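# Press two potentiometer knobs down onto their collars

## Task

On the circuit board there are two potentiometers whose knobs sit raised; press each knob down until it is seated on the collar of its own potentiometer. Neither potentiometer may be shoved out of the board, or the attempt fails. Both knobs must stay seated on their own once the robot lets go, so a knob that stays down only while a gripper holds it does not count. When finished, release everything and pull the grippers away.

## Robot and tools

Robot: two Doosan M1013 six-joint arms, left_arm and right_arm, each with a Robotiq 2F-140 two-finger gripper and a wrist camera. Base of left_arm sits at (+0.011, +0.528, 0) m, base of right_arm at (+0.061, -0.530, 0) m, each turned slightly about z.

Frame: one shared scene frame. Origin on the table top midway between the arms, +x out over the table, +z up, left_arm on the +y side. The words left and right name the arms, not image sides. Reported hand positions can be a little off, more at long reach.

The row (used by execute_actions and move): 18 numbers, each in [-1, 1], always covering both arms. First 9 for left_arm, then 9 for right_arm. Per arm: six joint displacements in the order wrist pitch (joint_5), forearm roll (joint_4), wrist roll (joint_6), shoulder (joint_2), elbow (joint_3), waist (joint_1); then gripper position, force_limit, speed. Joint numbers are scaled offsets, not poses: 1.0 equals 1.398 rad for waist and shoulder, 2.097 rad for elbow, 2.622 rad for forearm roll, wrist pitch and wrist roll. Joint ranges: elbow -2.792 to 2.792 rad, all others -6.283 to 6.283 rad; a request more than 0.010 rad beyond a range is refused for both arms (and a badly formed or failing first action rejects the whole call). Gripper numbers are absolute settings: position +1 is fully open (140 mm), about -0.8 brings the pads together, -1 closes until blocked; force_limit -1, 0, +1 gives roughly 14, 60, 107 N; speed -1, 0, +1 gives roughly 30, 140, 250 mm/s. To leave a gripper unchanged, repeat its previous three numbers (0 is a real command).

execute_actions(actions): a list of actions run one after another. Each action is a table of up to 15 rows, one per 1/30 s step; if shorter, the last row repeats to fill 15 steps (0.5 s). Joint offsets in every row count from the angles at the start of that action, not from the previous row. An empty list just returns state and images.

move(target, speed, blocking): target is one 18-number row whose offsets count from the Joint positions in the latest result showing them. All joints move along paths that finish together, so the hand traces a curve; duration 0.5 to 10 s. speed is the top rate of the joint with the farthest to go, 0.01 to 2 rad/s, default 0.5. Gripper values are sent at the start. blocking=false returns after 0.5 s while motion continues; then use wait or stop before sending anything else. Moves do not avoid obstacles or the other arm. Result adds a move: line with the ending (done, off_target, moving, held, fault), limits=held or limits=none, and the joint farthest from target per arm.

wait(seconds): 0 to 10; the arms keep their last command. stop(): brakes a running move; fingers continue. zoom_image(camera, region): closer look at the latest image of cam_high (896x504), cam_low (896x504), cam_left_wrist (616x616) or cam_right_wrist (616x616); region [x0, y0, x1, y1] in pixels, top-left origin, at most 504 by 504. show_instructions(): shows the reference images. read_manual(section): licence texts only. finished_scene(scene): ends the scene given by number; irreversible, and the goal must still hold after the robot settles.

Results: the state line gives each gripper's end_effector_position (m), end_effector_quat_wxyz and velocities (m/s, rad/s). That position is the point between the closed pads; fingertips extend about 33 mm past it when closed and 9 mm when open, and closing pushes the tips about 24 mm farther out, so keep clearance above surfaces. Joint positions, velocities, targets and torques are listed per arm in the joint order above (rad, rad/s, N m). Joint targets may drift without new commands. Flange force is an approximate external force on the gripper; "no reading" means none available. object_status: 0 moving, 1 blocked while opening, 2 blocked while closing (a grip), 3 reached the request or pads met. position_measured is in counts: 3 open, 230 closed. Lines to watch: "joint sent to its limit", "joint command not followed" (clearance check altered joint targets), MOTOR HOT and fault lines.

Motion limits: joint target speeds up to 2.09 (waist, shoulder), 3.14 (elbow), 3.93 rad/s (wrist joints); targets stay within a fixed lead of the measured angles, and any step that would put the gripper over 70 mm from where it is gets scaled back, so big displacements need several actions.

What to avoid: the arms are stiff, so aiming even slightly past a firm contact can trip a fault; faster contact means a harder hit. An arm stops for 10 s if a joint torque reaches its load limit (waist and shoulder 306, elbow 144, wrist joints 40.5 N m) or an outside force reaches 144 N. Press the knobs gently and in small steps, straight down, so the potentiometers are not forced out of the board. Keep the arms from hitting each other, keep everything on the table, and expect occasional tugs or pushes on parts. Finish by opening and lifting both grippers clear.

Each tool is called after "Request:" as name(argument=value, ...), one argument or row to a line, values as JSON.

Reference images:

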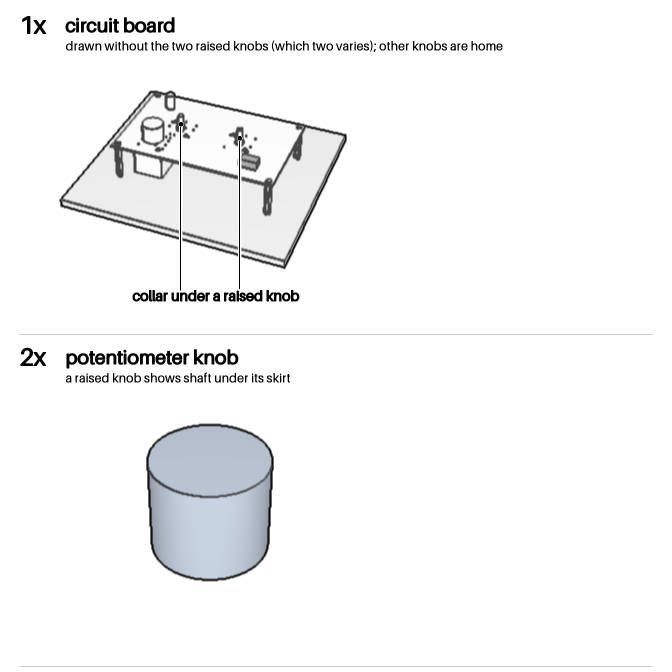

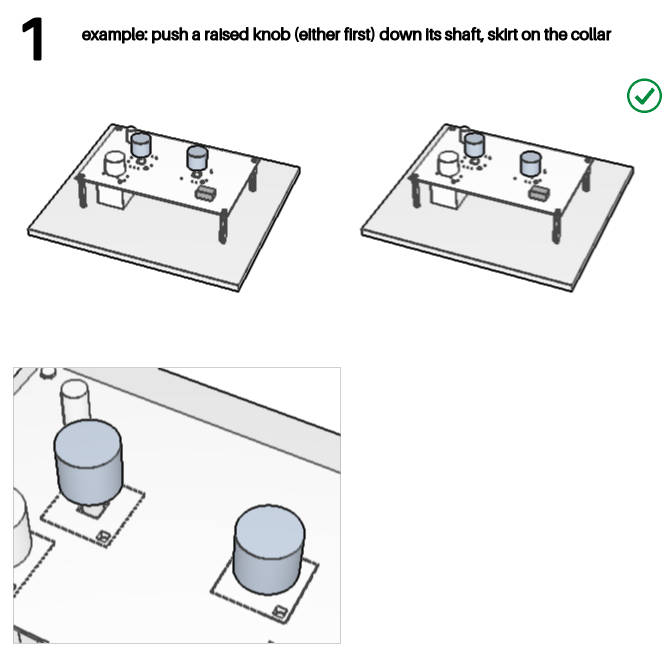

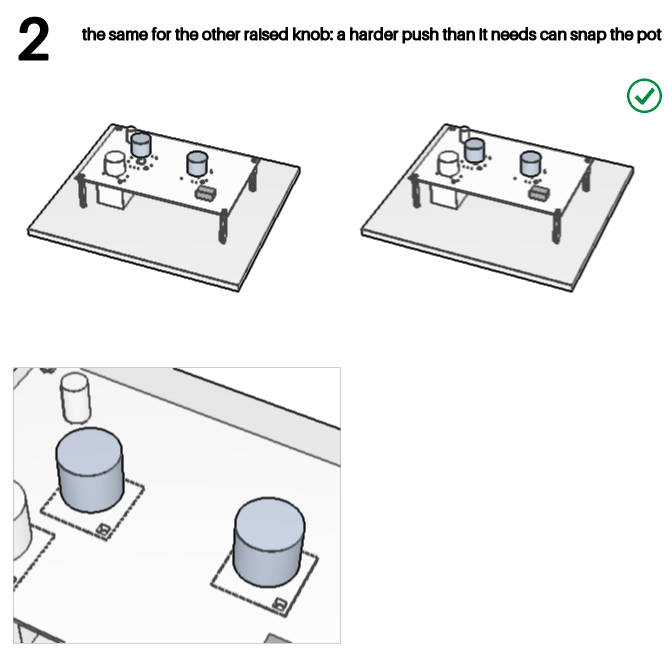

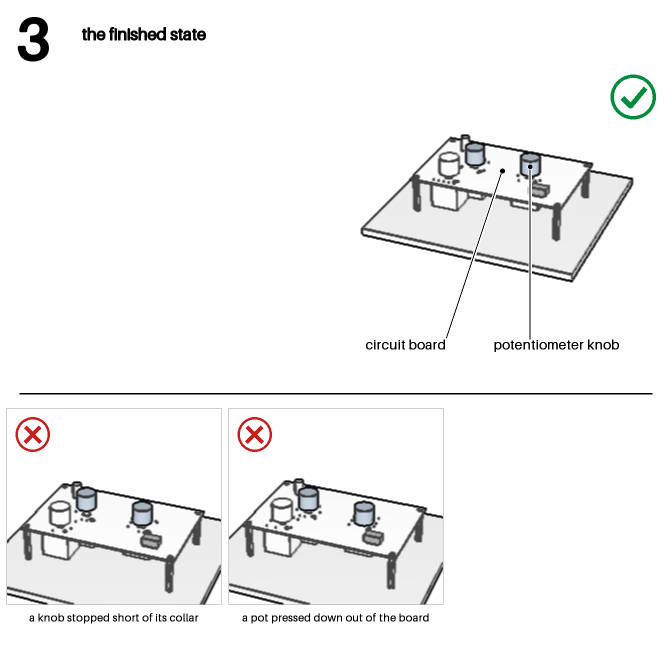

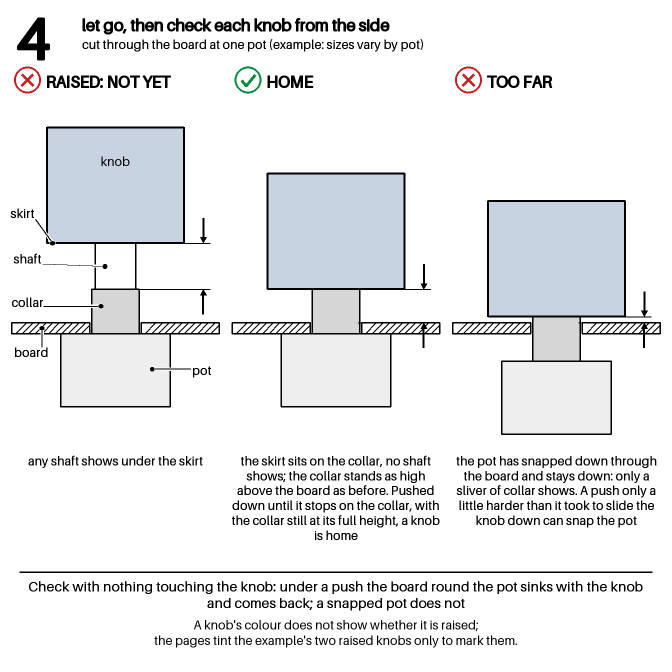

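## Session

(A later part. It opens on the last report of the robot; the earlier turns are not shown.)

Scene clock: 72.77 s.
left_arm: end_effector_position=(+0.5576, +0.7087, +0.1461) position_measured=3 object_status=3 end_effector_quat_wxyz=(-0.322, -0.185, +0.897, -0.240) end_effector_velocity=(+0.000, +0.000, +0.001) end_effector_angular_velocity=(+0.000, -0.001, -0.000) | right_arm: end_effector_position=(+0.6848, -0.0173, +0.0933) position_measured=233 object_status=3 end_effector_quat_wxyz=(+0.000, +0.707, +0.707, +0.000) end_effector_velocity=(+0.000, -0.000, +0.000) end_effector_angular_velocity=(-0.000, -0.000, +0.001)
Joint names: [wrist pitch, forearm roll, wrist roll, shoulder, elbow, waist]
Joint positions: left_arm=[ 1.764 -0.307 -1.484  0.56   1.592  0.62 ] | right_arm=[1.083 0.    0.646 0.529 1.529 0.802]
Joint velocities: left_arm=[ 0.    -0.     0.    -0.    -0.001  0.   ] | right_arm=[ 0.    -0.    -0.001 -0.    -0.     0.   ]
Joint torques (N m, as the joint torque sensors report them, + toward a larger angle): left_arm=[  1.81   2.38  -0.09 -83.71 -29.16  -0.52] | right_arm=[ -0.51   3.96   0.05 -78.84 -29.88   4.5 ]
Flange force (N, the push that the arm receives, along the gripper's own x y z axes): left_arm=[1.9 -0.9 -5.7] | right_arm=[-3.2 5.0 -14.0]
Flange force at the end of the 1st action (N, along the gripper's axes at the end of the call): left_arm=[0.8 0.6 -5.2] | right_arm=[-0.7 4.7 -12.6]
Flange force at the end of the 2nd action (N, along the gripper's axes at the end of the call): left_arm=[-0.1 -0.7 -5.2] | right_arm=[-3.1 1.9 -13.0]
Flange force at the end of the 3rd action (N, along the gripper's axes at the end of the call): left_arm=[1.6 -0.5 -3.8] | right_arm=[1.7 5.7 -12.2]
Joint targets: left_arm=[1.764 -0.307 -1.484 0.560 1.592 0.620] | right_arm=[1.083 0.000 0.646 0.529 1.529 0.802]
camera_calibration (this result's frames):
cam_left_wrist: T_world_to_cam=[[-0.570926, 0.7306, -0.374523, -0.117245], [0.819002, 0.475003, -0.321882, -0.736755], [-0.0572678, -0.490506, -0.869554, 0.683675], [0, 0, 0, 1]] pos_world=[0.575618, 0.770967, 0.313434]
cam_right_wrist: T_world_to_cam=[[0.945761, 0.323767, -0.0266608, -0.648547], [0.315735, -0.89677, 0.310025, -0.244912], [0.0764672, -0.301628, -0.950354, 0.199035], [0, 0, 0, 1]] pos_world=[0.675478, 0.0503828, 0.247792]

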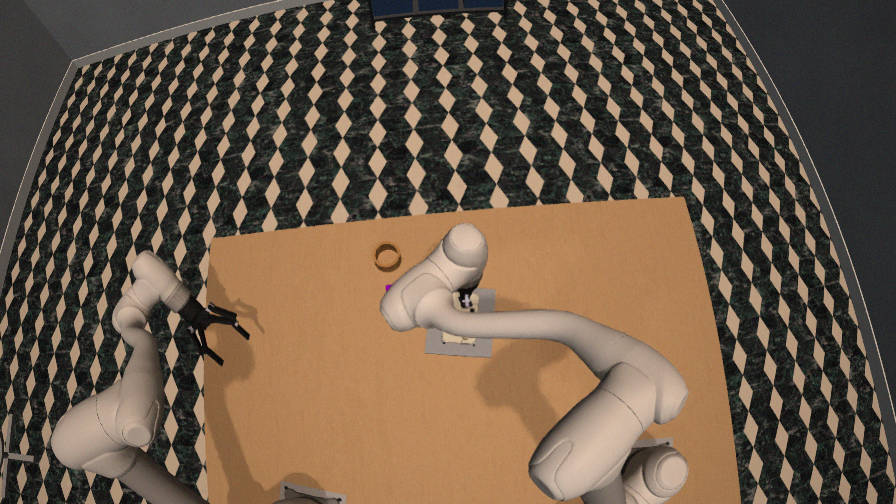

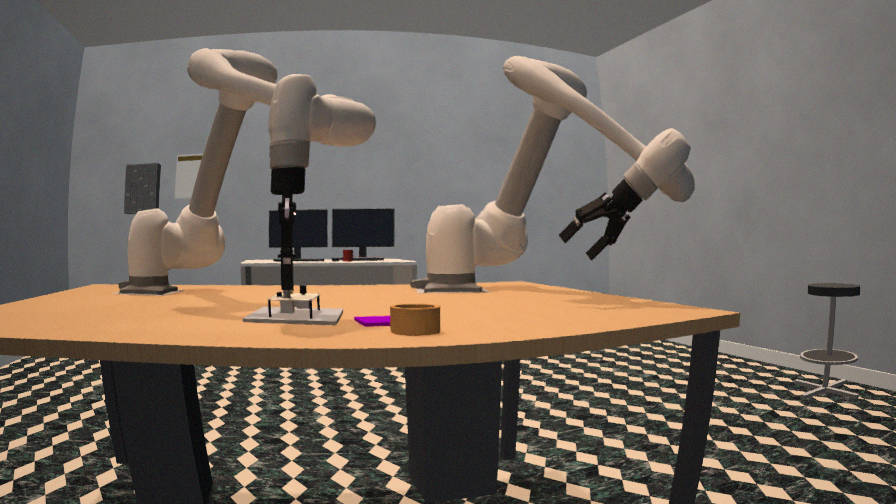

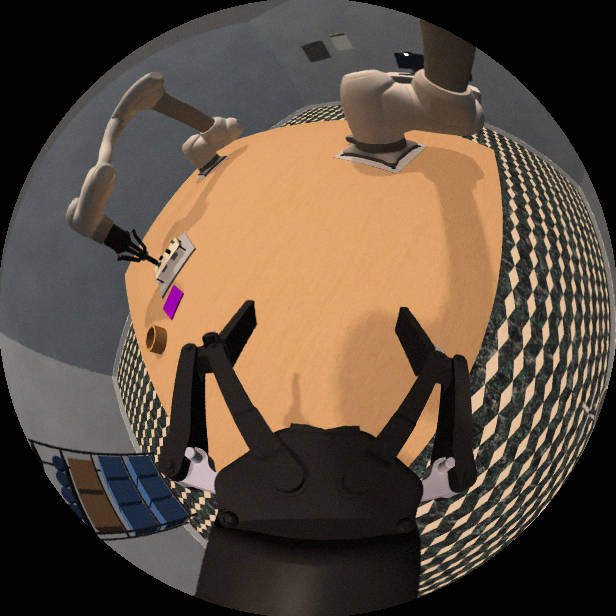

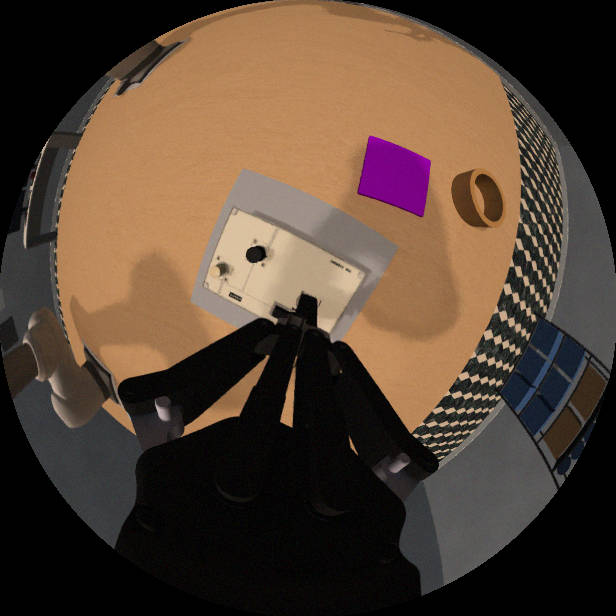

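Request:
execute_actions(
  actions=[
    [[0,0,0,0,0,0,1,0,0,0.009,0,0,-0.00765,-0.006,0,-1,0,0.5]],
  ],
)

Request:
zoom_image(
  camera="cam_low",
  region=[270, 275, 310, 305],
)

Request:
zoom_image(
  camera="cam_low",
  region=[278, 288, 308, 302],
)

Scene clock: 73.47 s.
left_arm: end_effector_position=(+0.5576, +0.7087, +0.1461) position_measured=3 object_status=3 end_effector_quat_wxyz=(-0.322, -0.185, +0.897, -0.240) end_effector_velocity=(+0.001, +0.000, -0.000) end_effector_angular_velocity=(+0.001, -0.001, -0.000) | right_arm: end_effector_position=(+0.6848, -0.0173, +0.1081) position_measured=233 object_status=3 end_effector_quat_wxyz=(-0.000, +0.707, +0.707, -0.000) end_effector_velocity=(+0.000, +0.000, +0.001) end_effector_angular_velocity=(+0.000, -0.000, -0.001)
Joint names: [wrist pitch, forearm roll, wrist roll, shoulder, elbow, waist]
Joint positions: left_arm=[ 1.764 -0.307 -1.484  0.56   1.592  0.62 ] | right_arm=[1.107 0.    0.646 0.518 1.517 0.802]
Joint velocities: left_arm=[-0.001 -0.     0.     0.    -0.001 -0.   ] | right_arm=[ 0.001  0.     0.001 -0.001 -0.001  0.   ]
Joint torques (N m, as the joint torque sensors report them, + toward a larger angle): left_arm=[  1.62   2.3   -0.01 -84.48 -29.48  -0.4 ] | right_arm=[ -0.04   3.82   0.   -91.43 -37.38   3.62]
Flange force (N, the push that the arm receives, along the gripper's own x y z axes): left_arm=[1.1 -0.6 -5.4] | right_arm=[-1.1 5.8 2.1]
Joint targets: left_arm=[1.764 -0.307 -1.484 0.560 1.592 0.620] | right_arm=[1.107 0.000 0.646 0.518 1.517 0.802]
camera_calibration (this result's frames):
cam_left_wrist: T_world_to_cam=[[-0.570926, 0.7306, -0.374523, -0.117245], [0.819002, 0.475003, -0.321882, -0.736755], [-0.057268, -0.490506, -0.869554, 0.683676], [0, 0, 0, 1]] pos_world=[0.575618, 0.770967, 0.313434]
cam_right_wrist: T_world_to_cam=[[0.945753, 0.323758, -0.0270438, -0.648193], [0.315833, -0.896695, 0.310141, -0.249555], [0.0761606, -0.301858, -0.950306, 0.213315], [0, 0, 0, 1]] pos_world=[0.675602, 0.050474, 0.262582]

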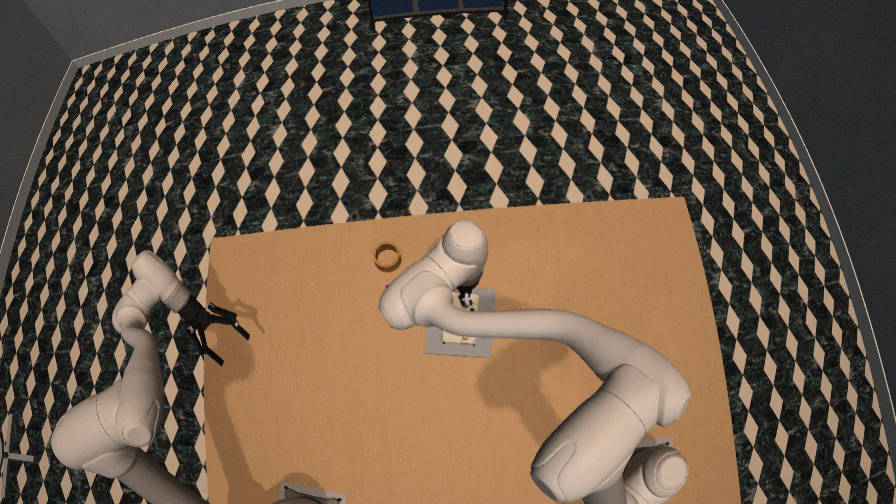

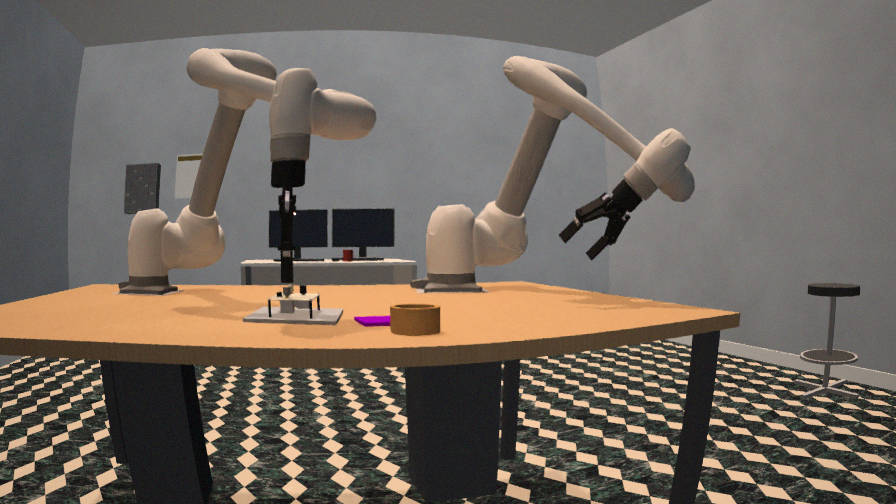

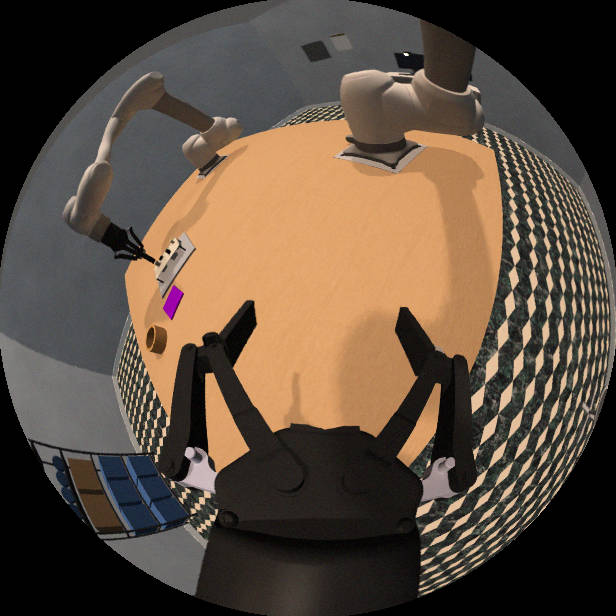

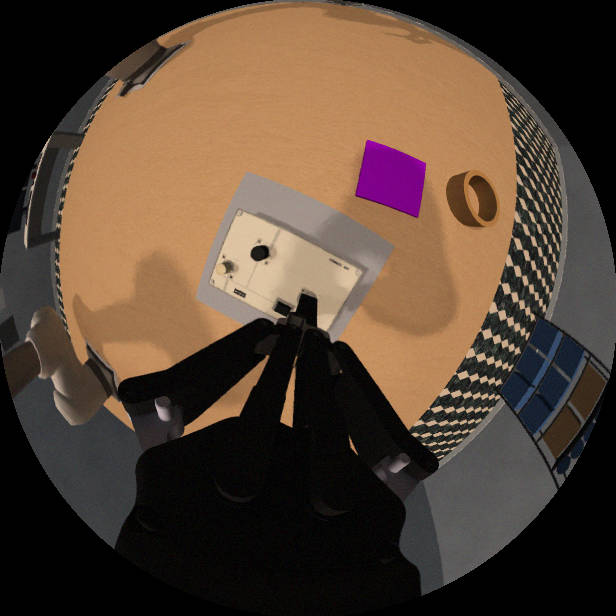

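Region (270, 275, 310, 305) of cam_low's 896x504 image, scaled by 12.600, with more detail than that image has; it fills the top 378 rows of this view, and the rest is white.

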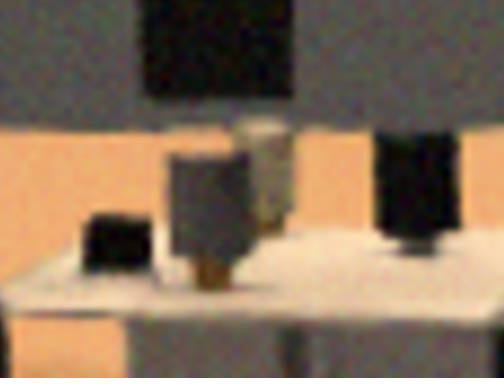

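Region (278, 288, 308, 302) of cam_low's 896x504 image, scaled by 16.800, with more detail than that image has; it fills the top 235 rows of this view, and the rest is white.

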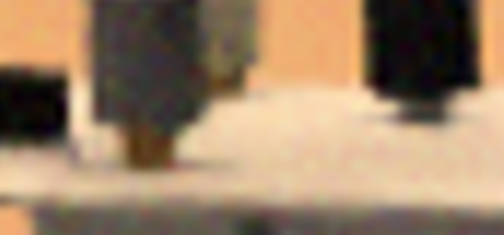

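Request:
move(
  target=[0,0,0,0,0,0,1,0,0,0.08,0,0,-0.16,0,-0.3,-1,0,0.5],
  speed=0.8,
)

Request:
zoom_image(
  camera="cam_low",
  region=[265, 270, 325, 310],
)

Scene clock: 74.97 s.
left_arm: end_effector_position=(+0.5576, +0.7087, +0.1461) position_measured=3 object_status=3 end_effector_quat_wxyz=(-0.322, -0.185, +0.897, -0.240) end_effector_velocity=(-0.000, -0.000, -0.000) end_effector_angular_velocity=(-0.000, +0.001, +0.000) | right_arm: end_effector_position=(+0.7621, -0.3335, +0.2800) position_measured=233 object_status=3 end_effector_quat_wxyz=(+0.002, +0.839, +0.544, +0.006) end_effector_velocity=(+0.000, -0.001, +0.001) end_effector_angular_velocity=(+0.001, -0.001, -0.002)
Joint names: [wrist pitch, forearm roll, wrist roll, shoulder, elbow, waist]
Joint positions: left_arm=[ 1.764 -0.307 -1.484  0.56   1.592  0.62 ] | right_arm=[1.316 0.    0.646 0.295 1.517 0.382]
Joint velocities: left_arm=[-0.     0.    -0.     0.001  0.    -0.   ] | right_arm=[-0.     0.     0.001 -0.001 -0.    -0.001]
Joint torques (N m, as the joint torque sensors report them, + toward a larger angle): left_arm=[  1.84   2.32  -0.05 -83.6  -29.23  -1.08] | right_arm=[ -0.28   4.2   -0.03 -73.18 -40.85   3.04]
Flange force (N, the push that the arm receives, along the gripper's own x y z axes): left_arm=[2.0 0.1 -5.3] | right_arm=[-1.0 5.1 1.2]
Joint targets: left_arm=[1.764 -0.307 -1.484 0.560 1.592 0.620] | right_arm=[1.316 0.000 0.646 0.295 1.517 0.382]
move: done; limits=none; left_arm: farthest joint: the waist, 0.000 radians from its target (0.000 radians at the start); right_arm: farthest joint: the shoulder, 0.001 radians from its target (0.224 radians at the start)
camera_calibration (this result's frames):
cam_left_wrist: T_world_to_cam=[[-0.570926, 0.7306, -0.374522, -0.117245], [0.819002, 0.475003, -0.321882, -0.736755], [-0.0572679, -0.490506, -0.869554, 0.683675], [0, 0, 0, 1]] pos_world=[0.575618, 0.770967, 0.313434]
cam_right_wrist: T_world_to_cam=[[0.995911, -0.089284, -0.0137462, -0.793931], [-0.0808141, -0.948562, 0.306103, -0.324758], [-0.0403693, -0.303741, -0.951899, 0.363891], [0, 0, 0, 1]] pos_world=[0.77913, -0.26841, 0.434883]

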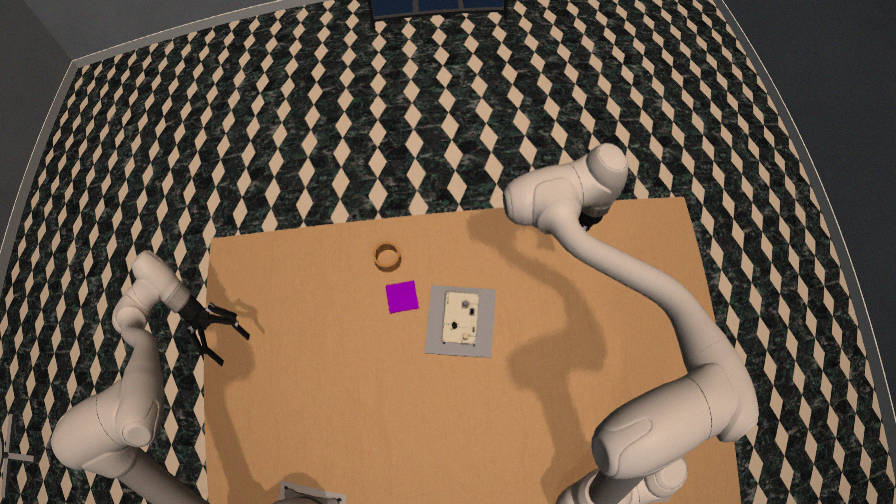

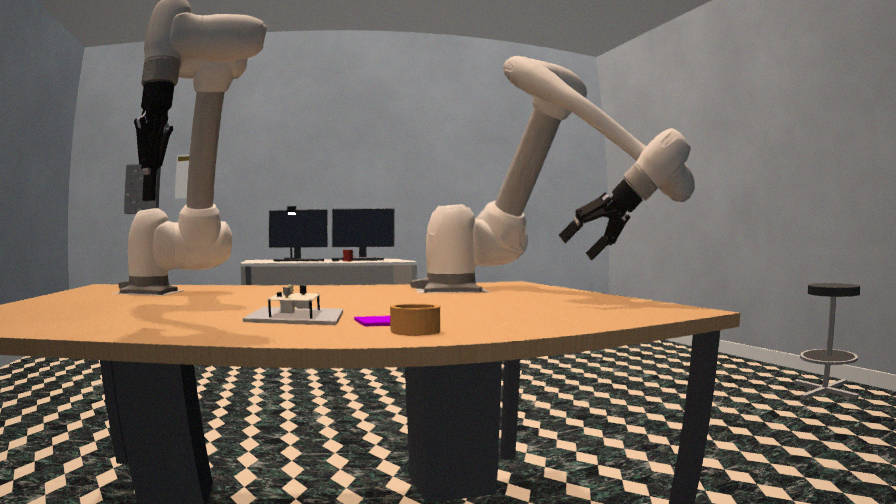

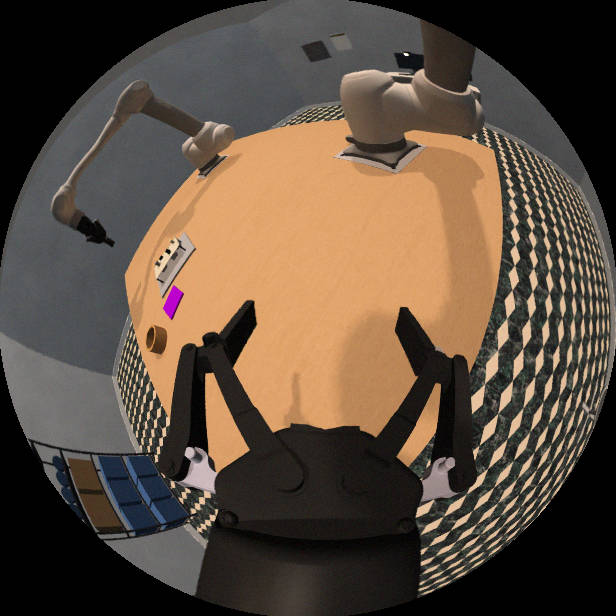

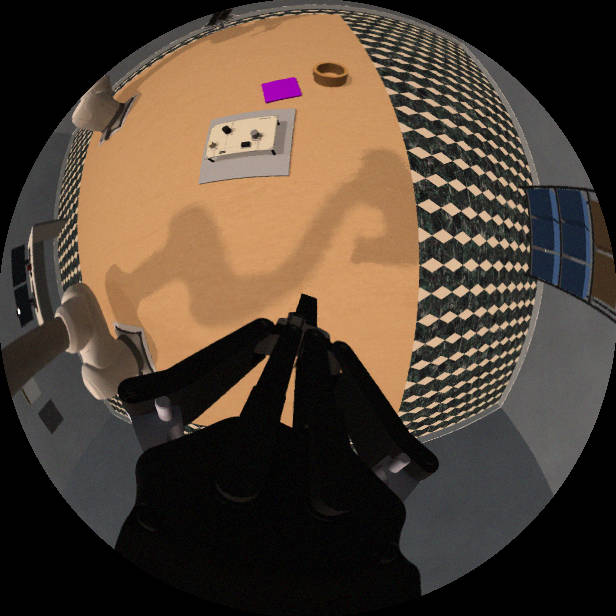

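Region (265, 270, 325, 310) of cam_low's 896x504 image, scaled by 8.400, with more detail than that image has.

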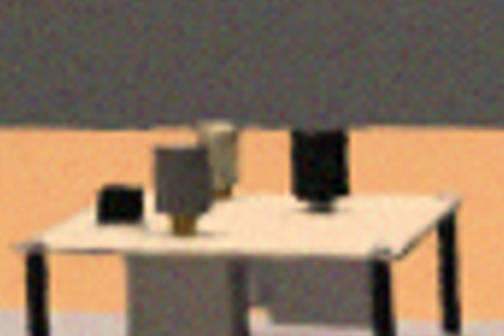

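Request:
zoom_image(
  camera="cam_low",
  region=[293, 284, 313, 300],
)

Request:
zoom_image(
  camera="cam_right_wrist",
  region=[195, 105, 295, 175],
)

Region (293, 284, 313, 300) of cam_low's 896x504 image, scaled by 25.200, with more detail than that image has; it fills the top 403 rows of this view, and the rest is white.

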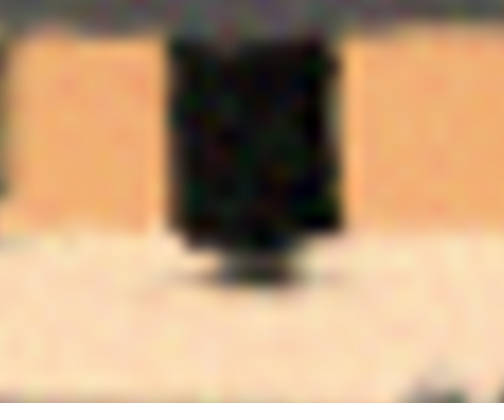

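Region (195, 105, 295, 175) of cam_right_wrist's 616x616 image, scaled by 5.040, with more detail than that image has; it fills the top 353 rows of this view, and the rest is white.

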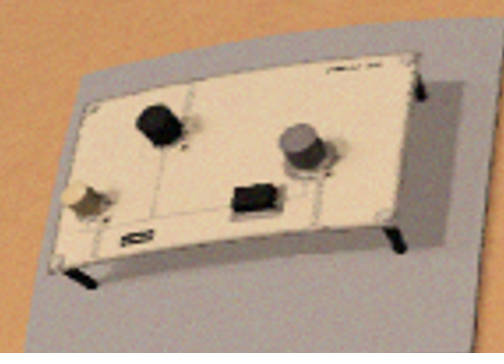

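Both knobs look seated, with no shaft showing and the collars intact.

Request:
finished_scene(
  scene=1,
)

The scene is finished: the task was done.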